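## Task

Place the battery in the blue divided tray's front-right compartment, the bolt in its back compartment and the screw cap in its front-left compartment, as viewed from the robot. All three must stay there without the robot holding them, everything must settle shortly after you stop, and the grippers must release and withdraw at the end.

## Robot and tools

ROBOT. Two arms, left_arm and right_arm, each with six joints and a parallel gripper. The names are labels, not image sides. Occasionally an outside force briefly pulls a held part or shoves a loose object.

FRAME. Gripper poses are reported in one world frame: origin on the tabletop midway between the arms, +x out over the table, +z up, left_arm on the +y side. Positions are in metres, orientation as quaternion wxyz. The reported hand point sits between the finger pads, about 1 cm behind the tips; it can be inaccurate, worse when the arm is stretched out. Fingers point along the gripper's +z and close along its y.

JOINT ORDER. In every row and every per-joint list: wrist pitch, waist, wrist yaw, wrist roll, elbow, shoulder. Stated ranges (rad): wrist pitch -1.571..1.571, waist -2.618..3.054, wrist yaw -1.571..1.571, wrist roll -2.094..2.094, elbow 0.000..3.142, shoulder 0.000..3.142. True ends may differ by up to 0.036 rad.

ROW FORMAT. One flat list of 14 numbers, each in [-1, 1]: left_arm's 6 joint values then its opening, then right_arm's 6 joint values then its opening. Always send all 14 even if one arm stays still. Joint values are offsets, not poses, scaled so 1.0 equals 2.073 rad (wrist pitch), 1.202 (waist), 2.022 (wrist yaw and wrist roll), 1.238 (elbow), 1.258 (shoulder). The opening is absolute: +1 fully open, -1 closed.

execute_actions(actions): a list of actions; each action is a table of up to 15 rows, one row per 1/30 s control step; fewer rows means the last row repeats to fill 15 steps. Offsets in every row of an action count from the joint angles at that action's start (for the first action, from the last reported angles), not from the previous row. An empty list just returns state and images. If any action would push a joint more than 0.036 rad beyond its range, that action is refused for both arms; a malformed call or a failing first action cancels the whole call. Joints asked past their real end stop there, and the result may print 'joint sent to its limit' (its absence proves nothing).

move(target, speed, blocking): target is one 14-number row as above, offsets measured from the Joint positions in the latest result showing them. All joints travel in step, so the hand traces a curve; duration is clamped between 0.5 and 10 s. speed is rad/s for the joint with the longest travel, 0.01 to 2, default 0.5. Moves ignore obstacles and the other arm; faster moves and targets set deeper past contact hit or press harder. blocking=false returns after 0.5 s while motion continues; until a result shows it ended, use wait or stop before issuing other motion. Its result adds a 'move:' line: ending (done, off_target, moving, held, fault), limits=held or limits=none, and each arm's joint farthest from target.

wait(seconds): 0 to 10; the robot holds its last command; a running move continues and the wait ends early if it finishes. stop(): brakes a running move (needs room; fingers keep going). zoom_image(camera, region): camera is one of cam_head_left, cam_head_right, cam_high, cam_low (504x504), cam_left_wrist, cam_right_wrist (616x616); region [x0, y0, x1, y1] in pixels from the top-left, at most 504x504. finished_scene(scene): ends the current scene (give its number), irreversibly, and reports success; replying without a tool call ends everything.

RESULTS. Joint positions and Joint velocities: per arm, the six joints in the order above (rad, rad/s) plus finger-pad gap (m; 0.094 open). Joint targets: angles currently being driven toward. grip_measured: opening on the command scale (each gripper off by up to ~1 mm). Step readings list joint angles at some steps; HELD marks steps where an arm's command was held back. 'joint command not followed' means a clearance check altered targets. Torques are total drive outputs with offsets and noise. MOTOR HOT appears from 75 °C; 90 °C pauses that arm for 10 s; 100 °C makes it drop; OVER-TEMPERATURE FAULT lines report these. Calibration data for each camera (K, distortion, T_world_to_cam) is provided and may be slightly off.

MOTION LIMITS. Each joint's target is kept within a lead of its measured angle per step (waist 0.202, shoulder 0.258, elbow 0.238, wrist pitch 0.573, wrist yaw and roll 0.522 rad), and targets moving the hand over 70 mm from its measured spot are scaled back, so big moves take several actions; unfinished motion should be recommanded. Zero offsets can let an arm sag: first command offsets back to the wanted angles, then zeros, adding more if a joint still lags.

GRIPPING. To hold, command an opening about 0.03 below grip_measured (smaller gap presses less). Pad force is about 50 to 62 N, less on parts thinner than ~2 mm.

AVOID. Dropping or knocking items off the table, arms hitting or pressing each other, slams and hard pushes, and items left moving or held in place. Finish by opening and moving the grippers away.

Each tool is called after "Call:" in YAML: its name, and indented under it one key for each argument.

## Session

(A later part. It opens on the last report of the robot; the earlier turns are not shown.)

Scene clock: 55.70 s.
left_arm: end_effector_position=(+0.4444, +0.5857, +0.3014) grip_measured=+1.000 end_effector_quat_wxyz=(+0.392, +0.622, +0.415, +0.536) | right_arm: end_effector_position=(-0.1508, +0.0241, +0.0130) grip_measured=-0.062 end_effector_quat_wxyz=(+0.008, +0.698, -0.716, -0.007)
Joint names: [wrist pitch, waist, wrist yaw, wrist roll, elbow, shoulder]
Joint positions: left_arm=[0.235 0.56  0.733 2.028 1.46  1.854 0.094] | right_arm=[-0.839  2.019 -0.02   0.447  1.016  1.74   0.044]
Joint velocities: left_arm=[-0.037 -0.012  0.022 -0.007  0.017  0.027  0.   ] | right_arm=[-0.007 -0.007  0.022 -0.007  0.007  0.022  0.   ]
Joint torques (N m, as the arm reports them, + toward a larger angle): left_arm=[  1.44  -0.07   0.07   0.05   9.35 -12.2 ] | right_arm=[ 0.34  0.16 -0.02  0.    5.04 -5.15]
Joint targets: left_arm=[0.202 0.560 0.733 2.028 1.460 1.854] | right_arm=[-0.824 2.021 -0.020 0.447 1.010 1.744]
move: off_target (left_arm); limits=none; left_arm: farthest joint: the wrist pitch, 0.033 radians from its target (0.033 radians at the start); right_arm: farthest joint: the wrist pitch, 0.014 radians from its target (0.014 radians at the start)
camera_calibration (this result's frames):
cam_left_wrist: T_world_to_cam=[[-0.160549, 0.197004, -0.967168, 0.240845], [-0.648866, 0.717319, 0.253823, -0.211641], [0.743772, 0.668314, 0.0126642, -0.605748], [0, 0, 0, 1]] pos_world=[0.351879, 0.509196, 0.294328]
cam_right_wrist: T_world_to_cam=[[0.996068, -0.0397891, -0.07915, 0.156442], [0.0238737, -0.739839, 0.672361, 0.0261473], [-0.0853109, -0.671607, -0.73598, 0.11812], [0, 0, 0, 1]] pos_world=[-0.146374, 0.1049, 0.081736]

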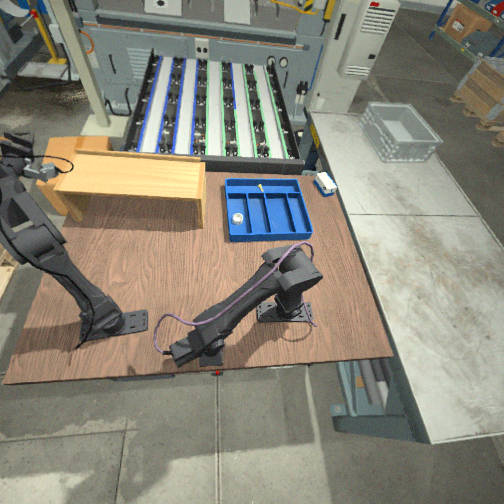

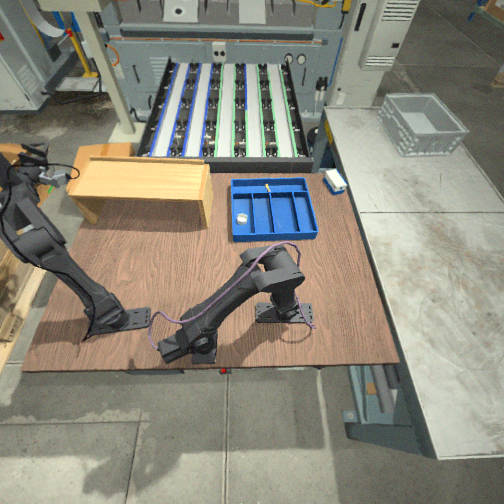

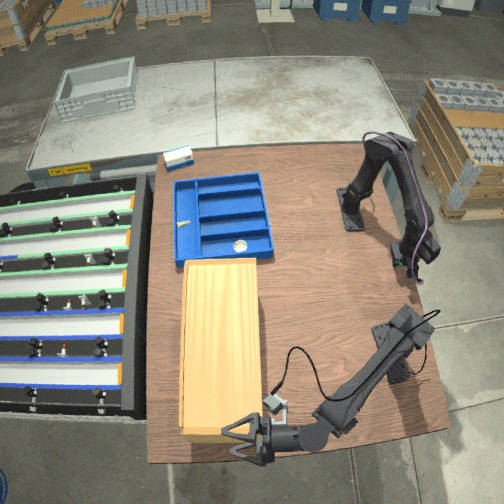

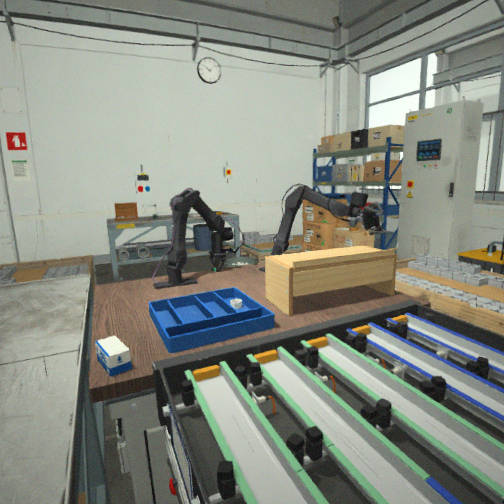

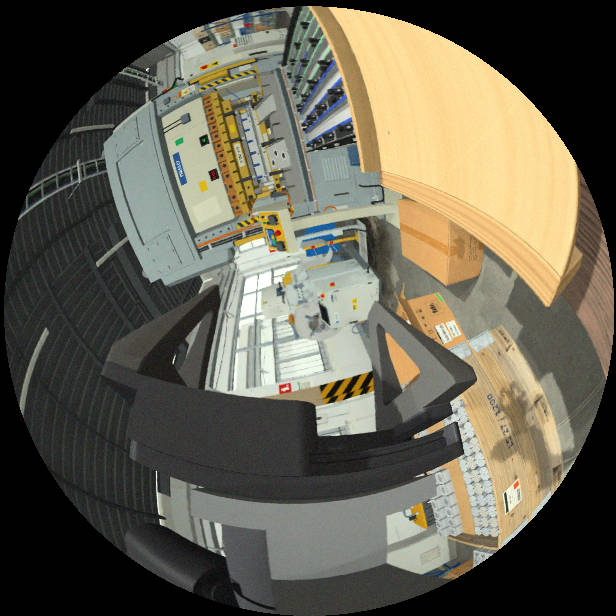

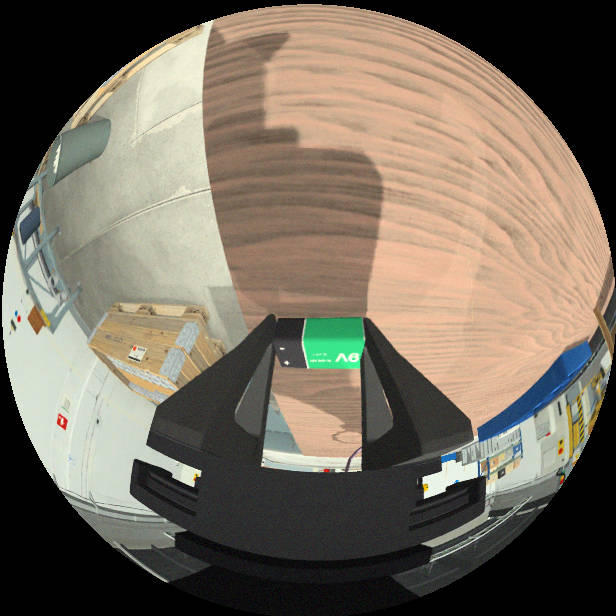

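Call:
move:
  target: [-0.016,0,0,0,0,0,1, -0.209,0,0,0,0.27,-0.093,-0.1]
  speed: 0.4

Scene clock: 57.70 s.
left_arm: end_effector_position=(+0.4444, +0.5857, +0.3014) grip_measured=+1.000 end_effector_quat_wxyz=(+0.392, +0.622, +0.415, +0.536) | right_arm: end_effector_position=(-0.1499, +0.0219, +0.1115) grip_measured=-0.067 end_effector_quat_wxyz=(+0.013, +0.698, -0.716, +0.006)
Joint names: [wrist pitch, waist, wrist yaw, wrist roll, elbow, shoulder]
Joint positions: left_arm=[0.235 0.56  0.733 2.028 1.46  1.854 0.094] | right_arm=[-1.263  2.019 -0.02   0.447  1.322  1.65   0.044]
Joint velocities: left_arm=[ 0.022 -0.007 -0.051 -0.022  0.002  0.007  0.   ] | right_arm=[ 0.007 -0.002 -0.066  0.022  0.002 -0.007  0.   ]
Joint torques (N m, as the arm reports them, + toward a larger angle): left_arm=[  1.42   0.04   0.05   0.01   9.6  -12.41] | right_arm=[ 0.03 -0.05 -0.03  0.01  8.56 -6.84]
Joint targets: left_arm=[0.202 0.560 0.733 2.028 1.460 1.854] | right_arm=[-1.272 2.019 -0.020 0.447 1.350 1.623]
move: off_target (left_arm, right_arm); limits=none; left_arm: farthest joint: the wrist pitch, 0.033 radians from its target (0.033 radians at the start); right_arm: farthest joint: the elbow, 0.028 radians from its target (0.335 radians at the start)
camera_calibration (this result's frames):
cam_left_wrist: T_world_to_cam=[[-0.160832, 0.196767, -0.967169, 0.241036], [-0.648792, 0.717381, 0.253837, -0.211695], [0.743775, 0.668317, 0.012283, -0.605623], [0, 0, 0, 1]] pos_world=[0.351868, 0.509187, 0.294297]
cam_right_wrist: T_world_to_cam=[[0.996867, -0.0415742, -0.067296, 0.162031], [0.016446, -0.723227, 0.690414, -0.0451728], [-0.0773737, -0.689358, -0.720277, 0.189069], [0, 0, 0, 1]] pos_world=[-0.146152, 0.104402, 0.178274]

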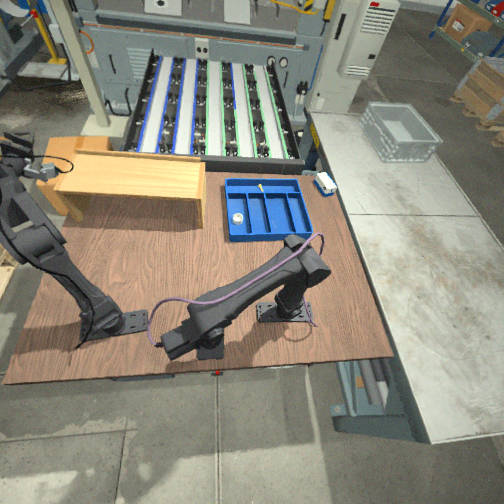

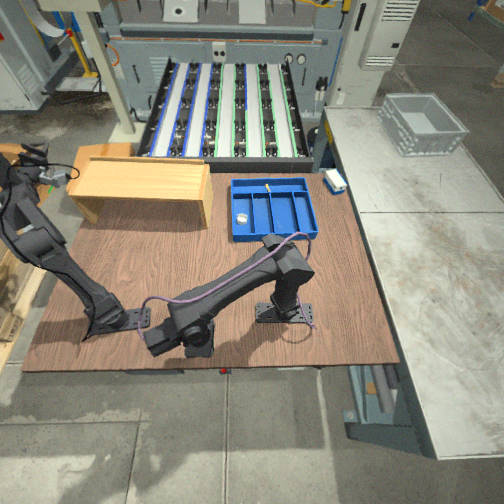

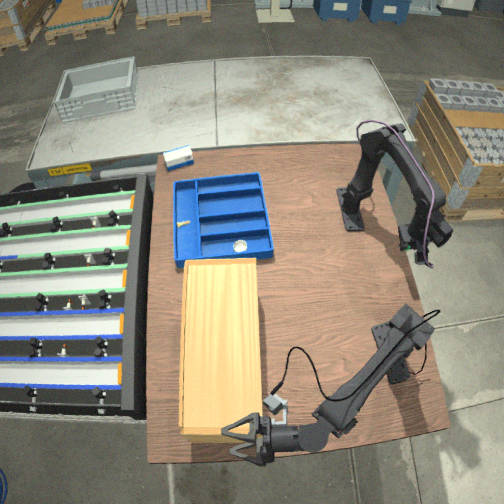

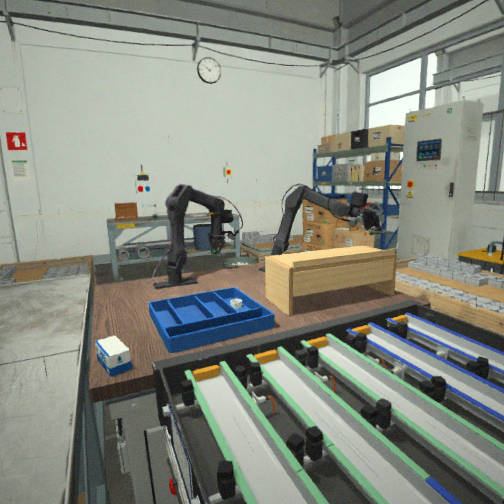

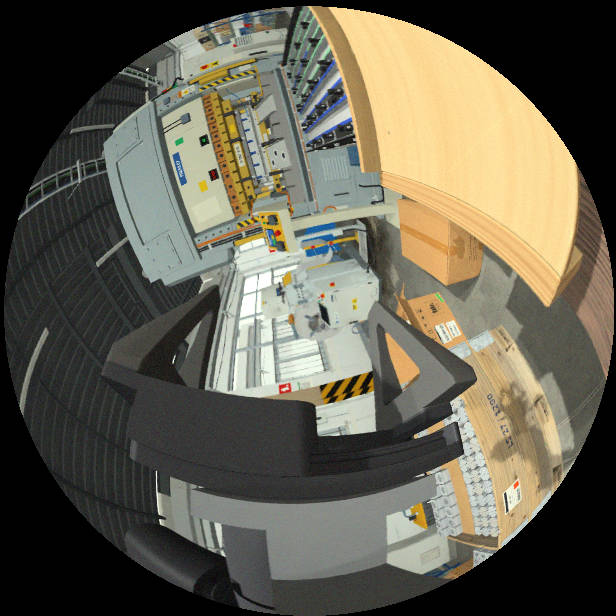

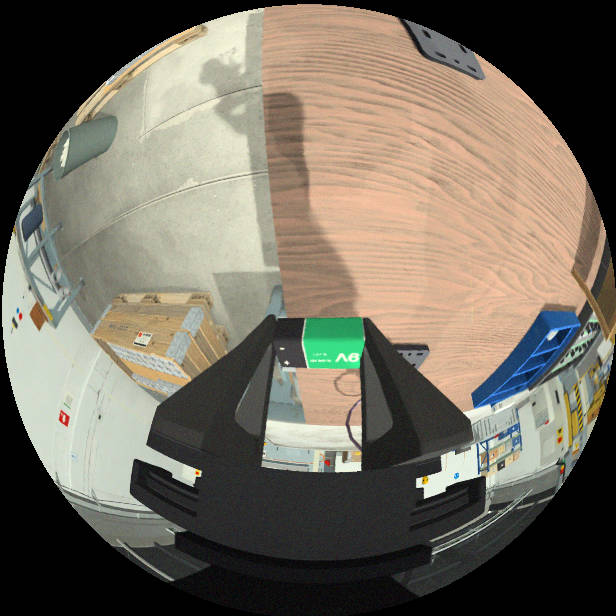

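Call:
move:
  target: [-0.016,0,0,0,0,0,1, 0,-1.0,0,0.2,0.0226,-0.01,-0.1]
  speed: 0.9

Scene clock: 60.23 s.
left_arm: end_effector_position=(+0.4443, +0.5856, +0.3013) grip_measured=+1.000 end_effector_quat_wxyz=(+0.392, +0.622, +0.415, +0.536) | right_arm: end_effector_position=(+0.1697, -0.0306, +0.1115) grip_measured=-0.067 end_effector_quat_wxyz=(-0.015, +0.028, +0.999, +0.001)
Joint names: [wrist pitch, waist, wrist yaw, wrist roll, elbow, shoulder]
Joint positions: left_arm=[0.234 0.56  0.733 2.028 1.46  1.854 0.094] | right_arm=[-1.263  0.818 -0.024  0.846  1.322  1.65   0.044]
Joint velocities: left_arm=[ 0.051 -0.002 -0.037 -0.007 -0.007 -0.027  0.   ] | right_arm=[-0.022  0.022  0.007  0.066 -0.012 -0.002 -0.001]
Joint torques (N m, as the arm reports them, + toward a larger angle): left_arm=[  1.37   0.08   0.07   0.04   9.43 -12.21] | right_arm=[ 0.12 -0.06  0.02  0.06  8.62 -5.89]
Joint targets: left_arm=[0.202 0.560 0.733 2.028 1.460 1.854] | right_arm=[-1.263 0.817 -0.020 0.851 1.350 1.637]
move: off_target (left_arm, right_arm); limits=none; left_arm: farthest joint: the wrist pitch, 0.032 radians from its target (0.033 radians at the start); right_arm: farthest joint: the elbow, 0.028 radians from its target (0.028 radians at the start)
camera_calibration (this result's frames):
cam_left_wrist: T_world_to_cam=[[-0.161115, 0.19653, -0.96717, 0.241227], [-0.648718, 0.717443, 0.253851, -0.21175], [0.743779, 0.66832, 0.0119018, -0.605499], [0, 0, 0, 1]] pos_world=[0.351856, 0.509177, 0.294267]
cam_right_wrist: T_world_to_cam=[[-0.0704156, -0.995813, -0.0582923, -0.00784689], [-0.719824, 0.0102703, 0.69408, 0.0585693], [-0.690575, 0.0908343, -0.717534, 0.305244], [0, 0, 0, 1]] pos_world=[0.252401, -0.0361422, 0.177914]

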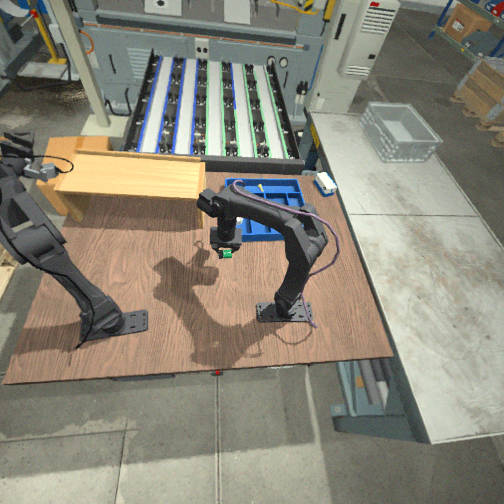

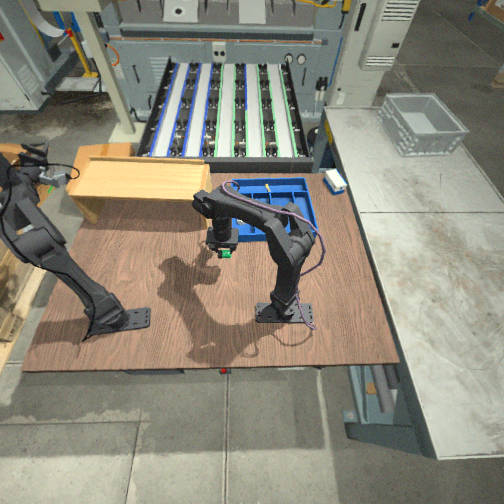

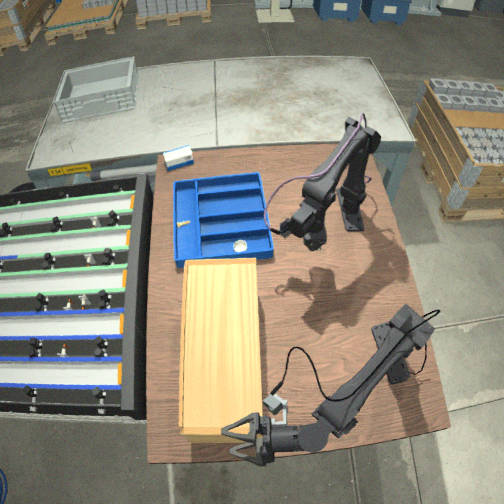

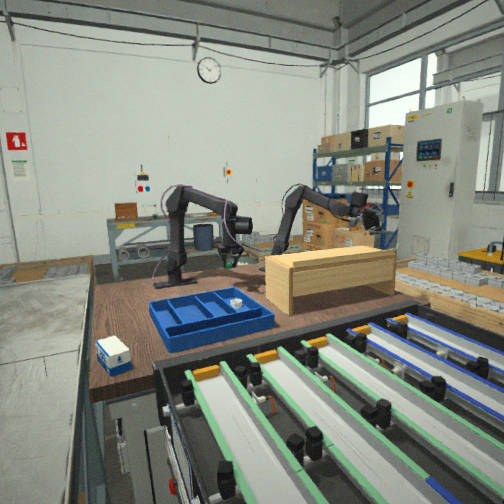

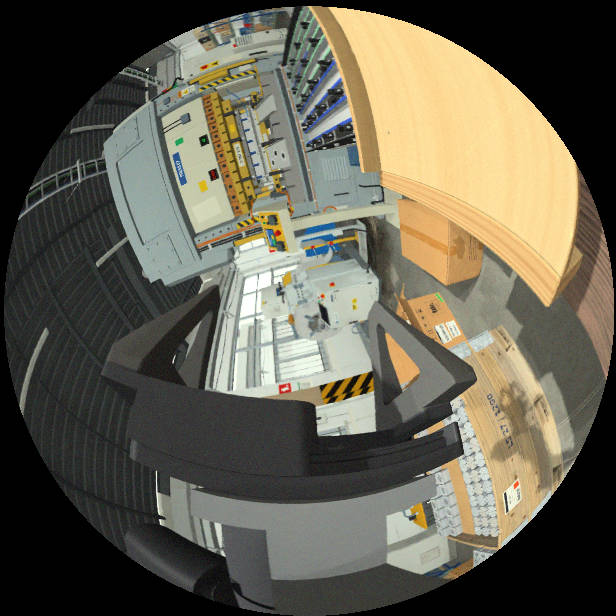

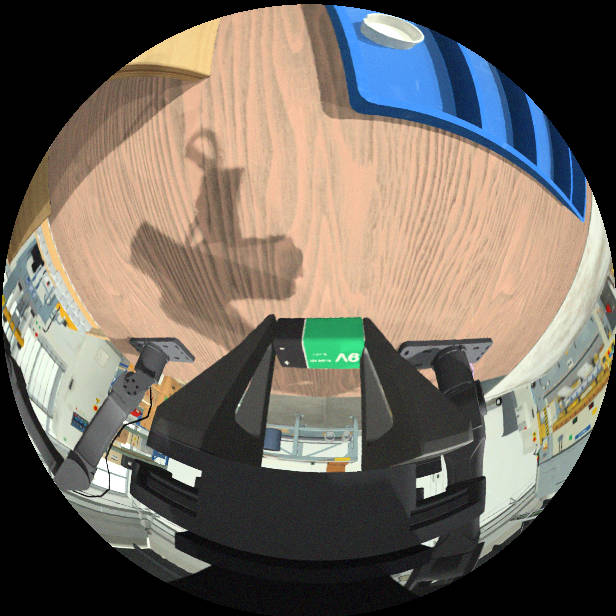

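Call:
move:
  target: [-0.016,0,0,0,0,0,1, -0.1307,-0.945,0.002,0.196,0.779,0.511,-0.1]
  speed: 0.9

Scene clock: 62.47 s.
left_arm: end_effector_position=(+0.4443, +0.5856, +0.3012) grip_measured=+1.000 end_effector_quat_wxyz=(+0.392, +0.622, +0.415, +0.536) | right_arm: end_effector_position=(+0.3907, -0.3865, +0.1152) grip_measured=-0.066 end_effector_quat_wxyz=(-0.003, +0.713, +0.701, +0.011)
Joint names: [wrist pitch, waist, wrist yaw, wrist roll, elbow, shoulder]
Joint positions: left_arm=[0.234 0.56  0.733 2.028 1.46  1.854 0.094] | right_arm=[-1.52  -0.324 -0.023  1.236  2.256  2.302  0.044]
Joint velocities: left_arm=[ 0.095 -0.012  0.037  0.022 -0.017  0.002  0.   ] | right_arm=[ 0.066 -0.002 -0.022  0.007  0.007 -0.002 -0.   ]
Joint torques (N m, as the arm reports them, + toward a larger angle): left_arm=[  1.37   0.04   0.15  -0.02   9.39 -12.21] | right_arm=[  0.01   0.28   0.01   0.08   8.76 -10.35]
Joint targets: left_arm=[0.201 0.560 0.733 2.028 1.460 1.854] | right_arm=[-1.534 -0.318 -0.020 1.242 2.287 2.292]
move: off_target (left_arm, right_arm); limits=none; left_arm: farthest joint: the wrist pitch, 0.033 radians from its target (0.033 radians at the start); right_arm: farthest joint: the elbow, 0.031 radians from its target (0.964 radians at the start)
camera_calibration (this result's frames):
cam_left_wrist: T_world_to_cam=[[-0.161398, 0.196293, -0.967171, 0.241418], [-0.648644, 0.717505, 0.253865, -0.211805], [0.743782, 0.668323, 0.0115206, -0.605374], [0, 0, 0, 1]] pos_world=[0.351845, 0.509167, 0.294236]
cam_right_wrist: T_world_to_cam=[[-0.997179, 0.0313248, -0.068208, 0.41376], [-0.0240872, 0.727126, 0.686082, 0.224904], [0.0710872, 0.685789, -0.72432, 0.426029], [0, 0, 0, 1]] pos_world=[0.387724, -0.468661, 0.182501]

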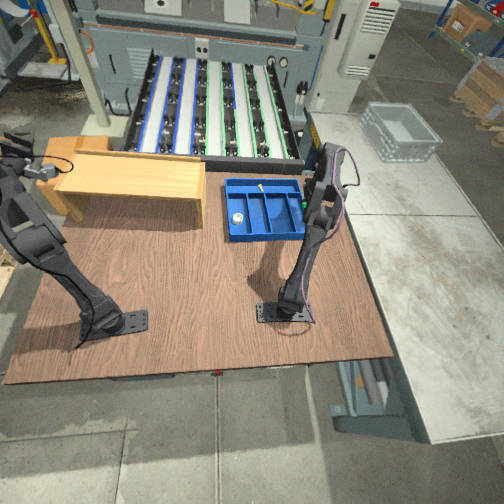

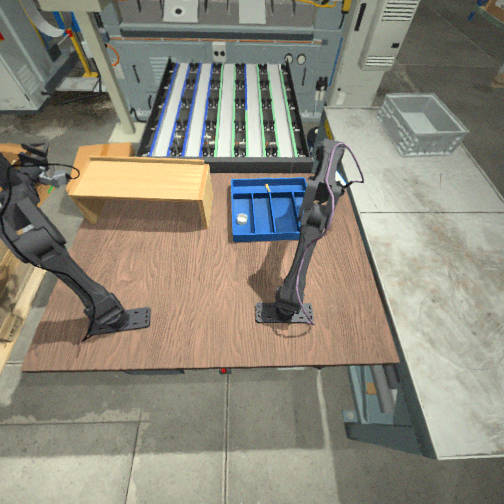

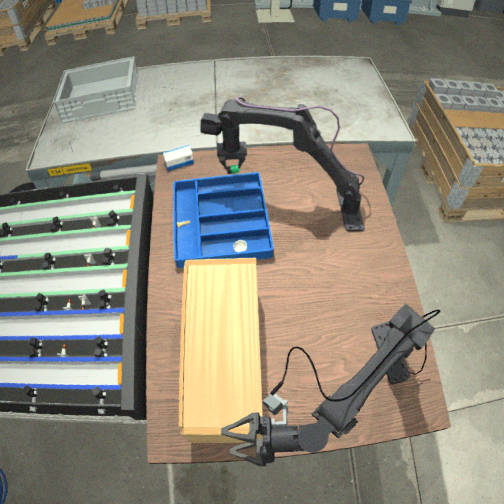

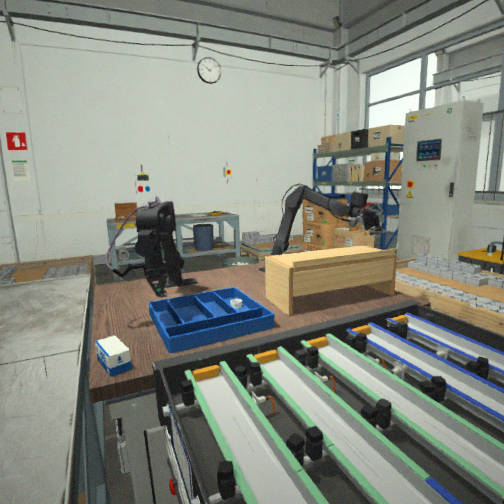

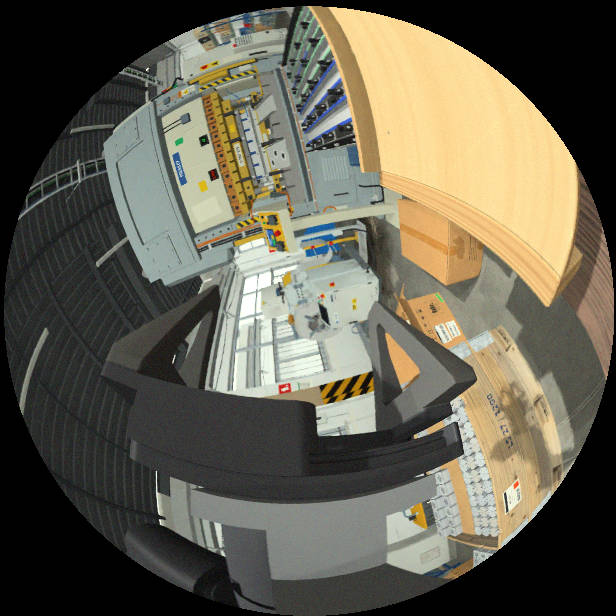

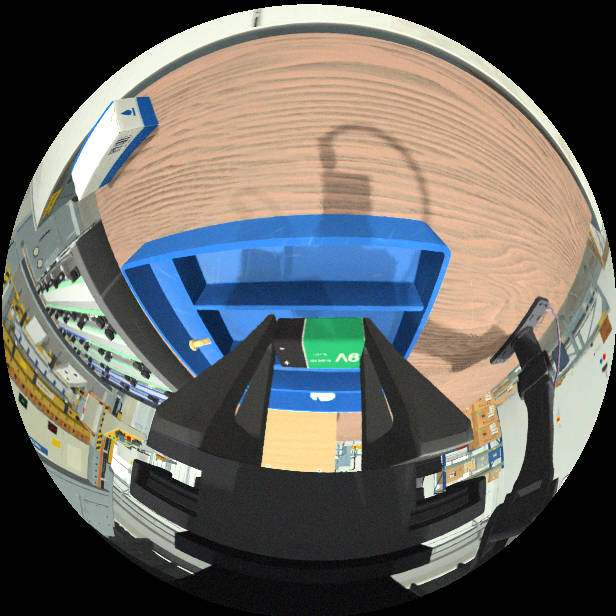

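Call:
zoom_image:
  camera: "cam_right_wrist"
  region: [160, 190, 460, 370]

Region (160, 190, 460, 370) of cam_right_wrist's 616x616 image, scaled by 1.680, with more detail than that image has; it fills the top 302 rows of this view, and the rest is white.

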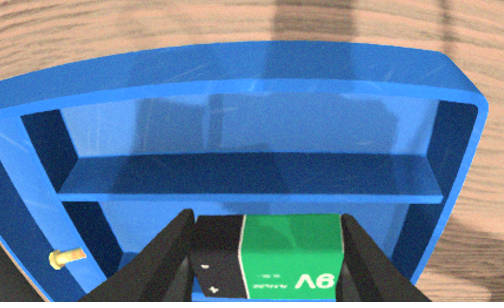

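Call:
move:
  target: [-0.016,0,0,0,0,0,1, 0.124,0.0216,0.002,0.015,-0.238,-0.0333,-0.1]
  speed: 0.25

Scene clock: 64.67 s.
left_arm: end_effector_position=(+0.4443, +0.5856, +0.3011) grip_measured=+1.000 end_effector_quat_wxyz=(+0.392, +0.622, +0.416, +0.536) | right_arm: end_effector_position=(+0.3869, -0.3773, +0.0428) grip_measured=-0.066 end_effector_quat_wxyz=(-0.022, +0.716, +0.698, +0.002)
Joint names: [wrist pitch, waist, wrist yaw, wrist roll, elbow, shoulder]
Joint positions: left_arm=[0.233 0.56  0.733 2.028 1.46  1.854 0.094] | right_arm=[-1.272 -0.307 -0.023  1.261  1.966  2.302  0.044]
Joint velocities: left_arm=[ 0.007  0.002  0.051  0.007 -0.012  0.002  0.   ] | right_arm=[-0.051 -0.007 -0.007 -0.007 -0.007 -0.017 -0.   ]
Joint torques (N m, as the arm reports them, + toward a larger angle): left_arm=[  1.4   -0.19   0.08   0.07   9.62 -12.39] | right_arm=[  0.1    0.78   0.02   0.07   5.51 -12.49]
Joint targets: left_arm=[0.201 0.560 0.733 2.028 1.460 1.854] | right_arm=[-1.263 -0.298 -0.019 1.267 1.961 2.260]
move: off_target (left_arm, right_arm); limits=none; left_arm: farthest joint: the wrist pitch, 0.033 radians from its target (0.033 radians at the start); right_arm: farthest joint: the shoulder, 0.042 radians from its target (0.042 radians at the start)
camera_calibration (this result's frames):
cam_left_wrist: T_world_to_cam=[[-0.161681, 0.196056, -0.967172, 0.241608], [-0.648569, 0.717567, 0.253879, -0.211859], [0.743786, 0.668325, 0.0111394, -0.605249], [0, 0, 0, 1]] pos_world=[0.351833, 0.509158, 0.294206]
cam_right_wrist: T_world_to_cam=[[-0.998789, 0.0399704, -0.028692, 0.40694], [0.0087289, 0.71784, 0.696154, 0.251162], [0.0484218, 0.69506, -0.717319, 0.379489], [0, 0, 0, 1]] pos_world=[0.38588, -0.460328, 0.109043]

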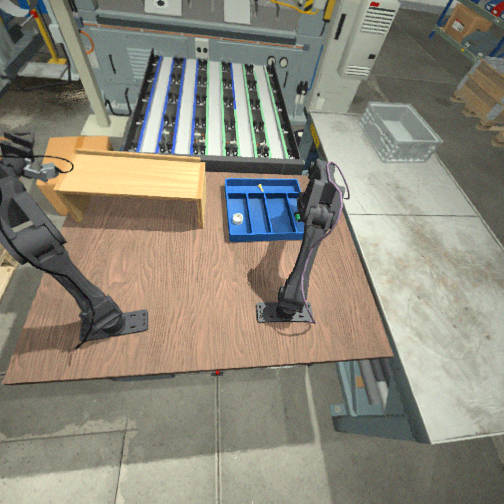

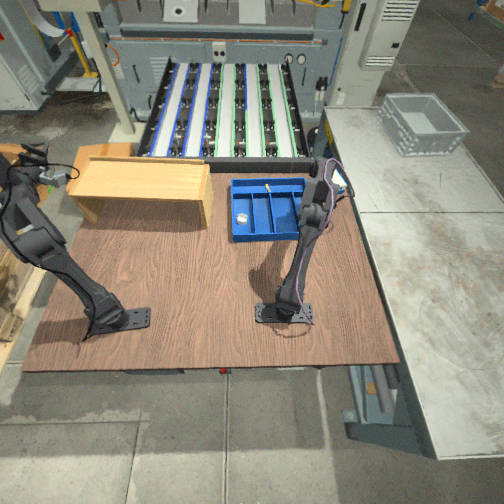

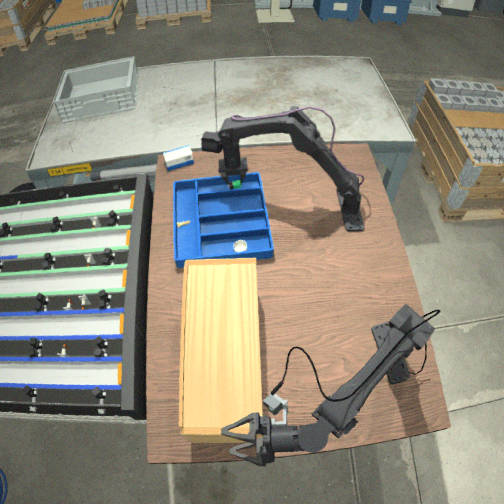

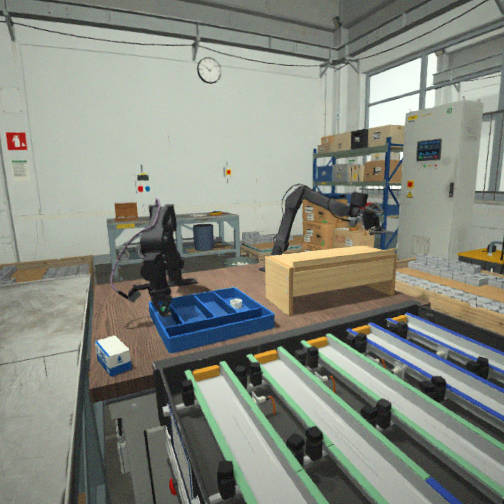

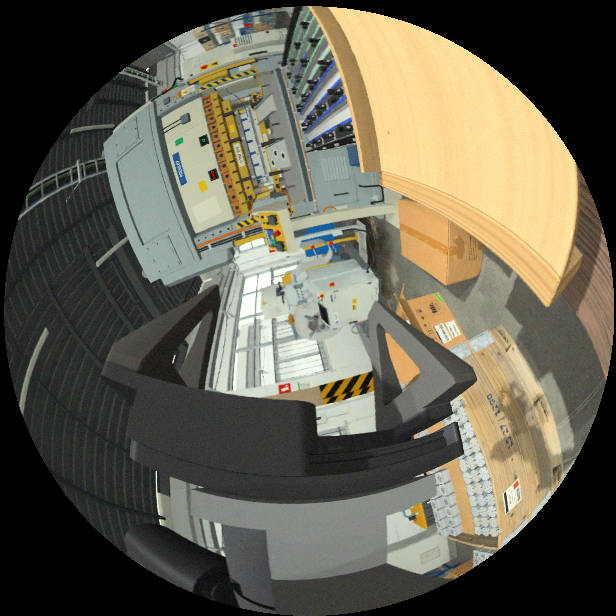

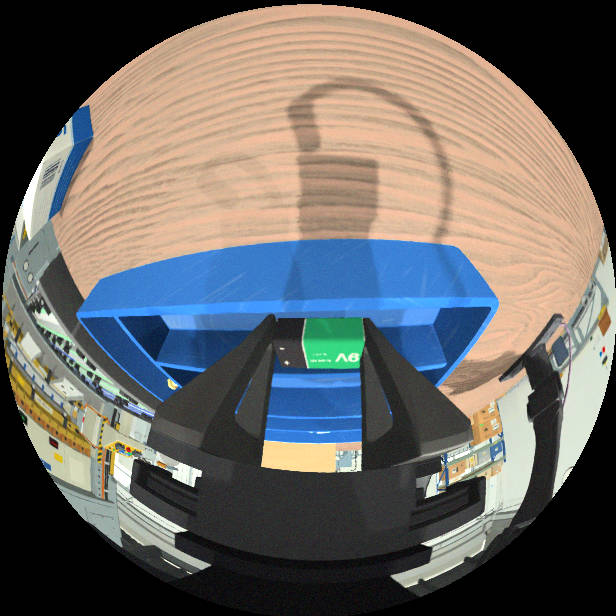

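Call:
move:
  target: [-0.016,0,0,0,0,0,1, 0.046,0.0075,0.002,0.003,-0.0525,-0.012,-0.1]
  speed: 0.08

Scene clock: 66.63 s.
left_arm: end_effector_position=(+0.4443, +0.5856, +0.3011) grip_measured=+1.000 end_effector_quat_wxyz=(+0.392, +0.622, +0.416, +0.536) | right_arm: end_effector_position=(+0.3919, -0.3791, +0.0283) grip_measured=-0.066 end_effector_quat_wxyz=(-0.009, +0.716, +0.698, +0.008)
Joint names: [wrist pitch, waist, wrist yaw, wrist roll, elbow, shoulder]
Joint positions: left_arm=[0.233 0.56  0.733 2.028 1.46  1.854 0.094] | right_arm=[-1.186 -0.307 -0.023  1.261  1.909  2.302  0.044]
Joint velocities: left_arm=[-0.081 -0.012  0.051 -0.022  0.017 -0.007  0.   ] | right_arm=[-0.022  0.017 -0.007  0.095 -0.017  0.012 -0.001]
Joint torques (N m, as the arm reports them, + toward a larger angle): left_arm=[  1.41  -0.01   0.05   0.     9.53 -12.3 ] | right_arm=[  0.25   0.76   0.02   0.06   5.38 -10.77]
Joint targets: left_arm=[0.200 0.560 0.733 2.028 1.460 1.854] | right_arm=[-1.177 -0.298 -0.019 1.267 1.902 2.287]
move: off_target (left_arm); limits=none; left_arm: farthest joint: the wrist pitch, 0.033 radians from its target (0.034 radians at the start); right_arm: farthest joint: the shoulder, 0.015 radians from its target (0.015 radians at the start)
camera_calibration (this result's frames):
cam_left_wrist: T_world_to_cam=[[-0.161963, 0.195819, -0.967172, 0.241799], [-0.648495, 0.71763, 0.253893, -0.211914], [0.743789, 0.668328, 0.0107582, -0.605124], [0, 0, 0, 1]] pos_world=[0.351821, 0.509148, 0.294175]
cam_right_wrist: T_world_to_cam=[[-0.997629, 0.0399528, -0.0560342, 0.411926], [-0.00971094, 0.724352, 0.689361, 0.272347], [0.0681305, 0.688271, -0.722247, 0.359909], [0, 0, 0, 1]] pos_world=[0.389074, -0.461448, 0.0952803]

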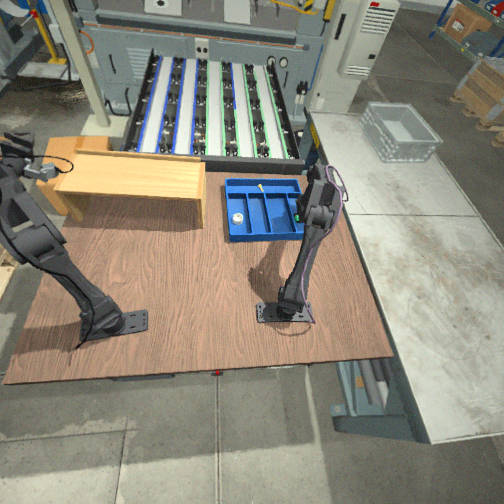

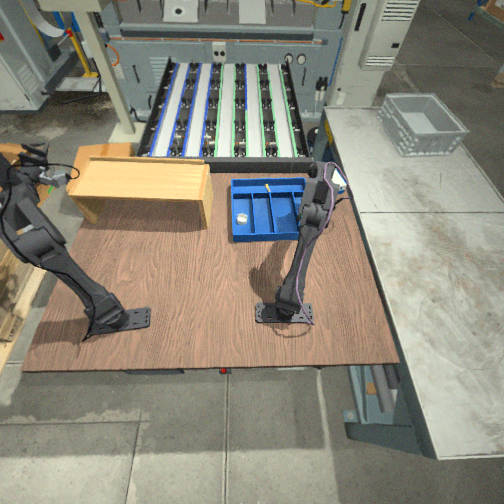

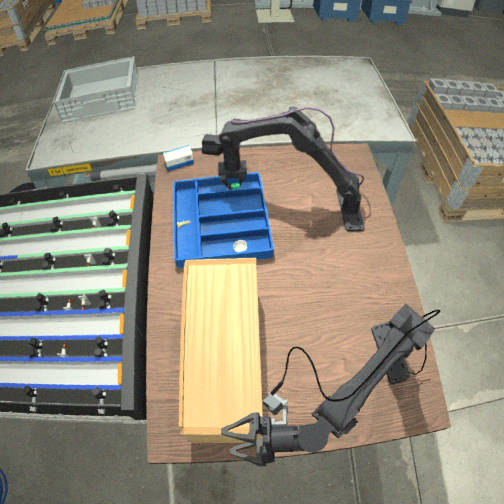

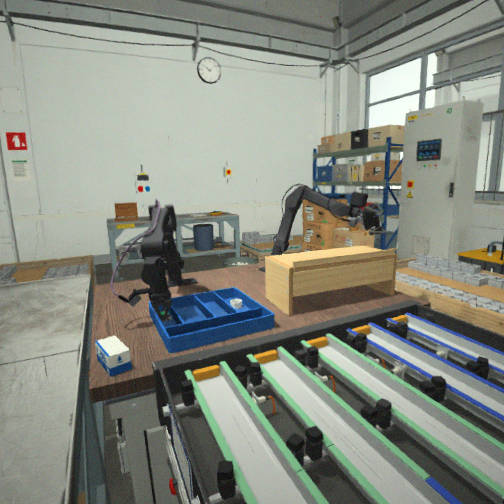

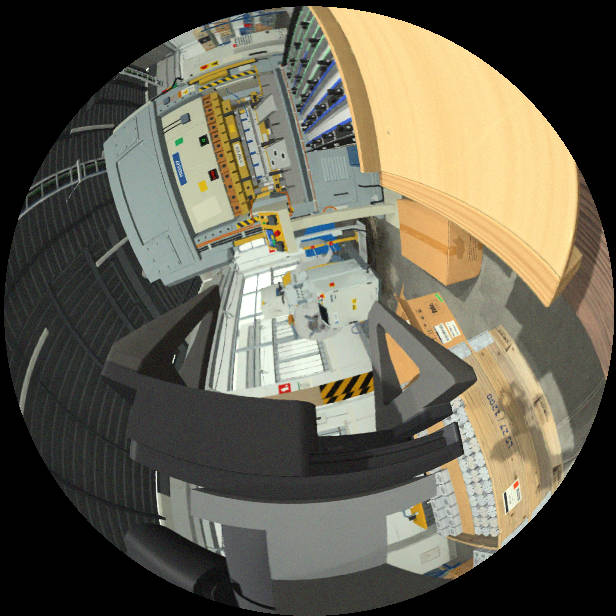

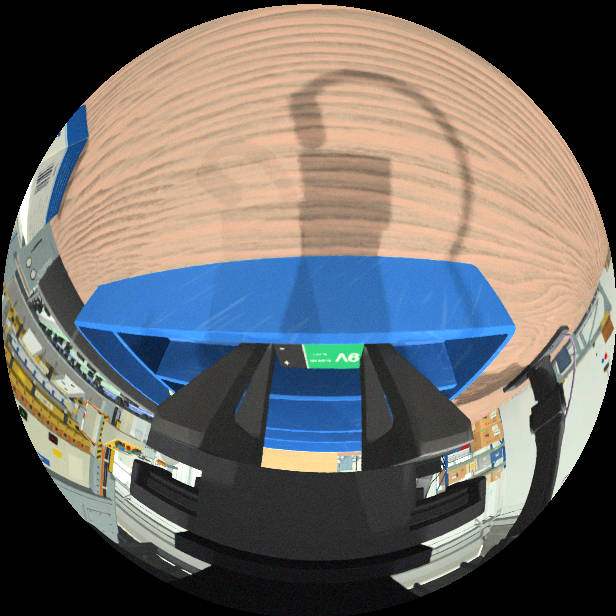

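Call:
move:
  target: [-0.016,0,0,0,0,0,1, 0.021,0.0075,0.002,0.003,-0.032,-0.012,-0.1]
  speed: 0.05

Scene clock: 68.50 s.
left_arm: end_effector_position=(+0.4443, +0.5856, +0.3011) grip_measured=+1.000 end_effector_quat_wxyz=(+0.392, +0.622, +0.416, +0.536) | right_arm: end_effector_position=(+0.3904, -0.3782, +0.0208) grip_measured=-0.066 end_effector_quat_wxyz=(-0.010, +0.716, +0.698, +0.008)
Joint names: [wrist pitch, waist, wrist yaw, wrist roll, elbow, shoulder]
Joint positions: left_arm=[0.233 0.56  0.733 2.028 1.46  1.854 0.094] | right_arm=[-1.158 -0.306 -0.023  1.261  1.879  2.302  0.044]
Joint velocities: left_arm=[-0.007  0.002 -0.037 -0.037  0.007  0.007  0.   ] | right_arm=[ 0.022 -0.022 -0.037 -0.066 -0.007  0.007  0.   ]
Joint torques (N m, as the arm reports them, + toward a larger angle): left_arm=[  1.4    0.1    0.1    0.06   9.39 -12.46] | right_arm=[  0.3    0.85   0.01   0.05   5.18 -10.67]
Joint targets: left_arm=[0.200 0.560 0.733 2.028 1.460 1.854] | right_arm=[-1.143 -0.298 -0.018 1.267 1.869 2.287]
move: off_target (left_arm); limits=none; left_arm: farthest joint: the wrist pitch, 0.033 radians from its target (0.033 radians at the start); right_arm: farthest joint: the wrist pitch, 0.016 radians from its target (0.043 radians at the start)
camera_calibration (this result's frames):
cam_left_wrist: T_world_to_cam=[[-0.161963, 0.195819, -0.967172, 0.241799], [-0.648495, 0.71763, 0.253893, -0.211914], [0.743789, 0.668328, 0.0107582, -0.605124], [0, 0, 0, 1]] pos_world=[0.351821, 0.509148, 0.294175]
cam_right_wrist: T_world_to_cam=[[-0.997759, 0.0392261, -0.0542118, 0.409671], [-0.00902087, 0.723914, 0.689831, 0.276403], [0.0663041, 0.688774, -0.721937, 0.354888], [0, 0, 0, 1]] pos_world=[0.387716, -0.460599, 0.0877442]

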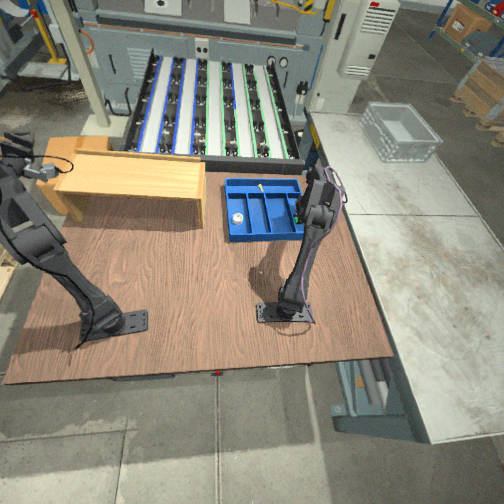

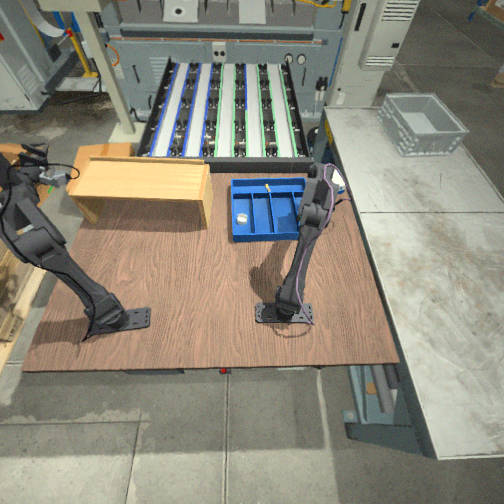

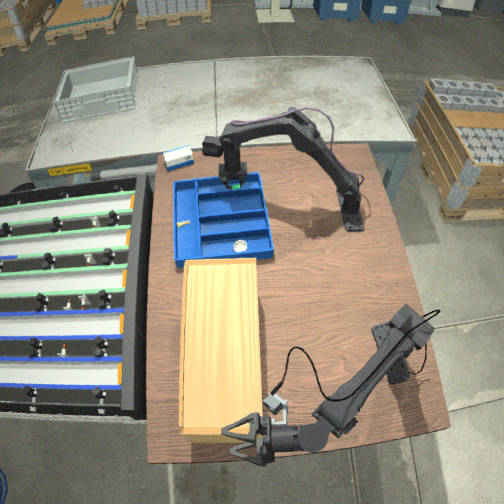

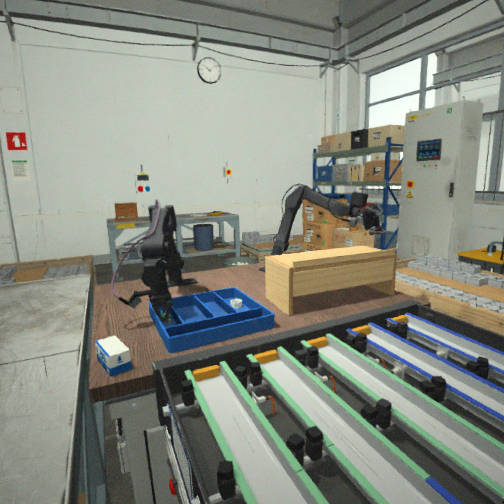

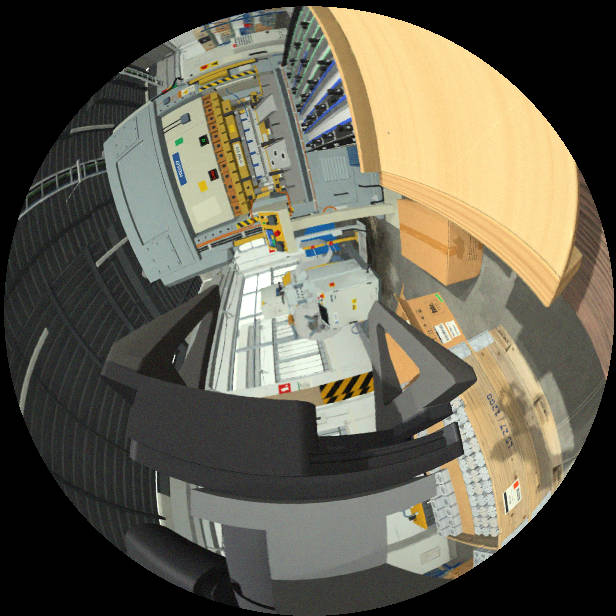

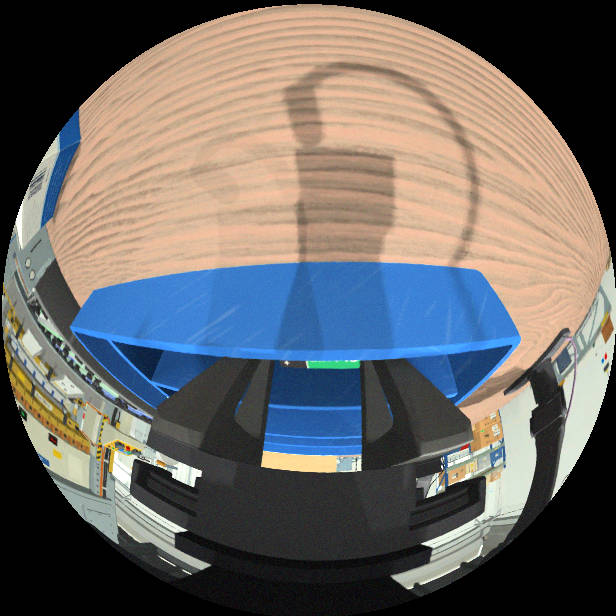

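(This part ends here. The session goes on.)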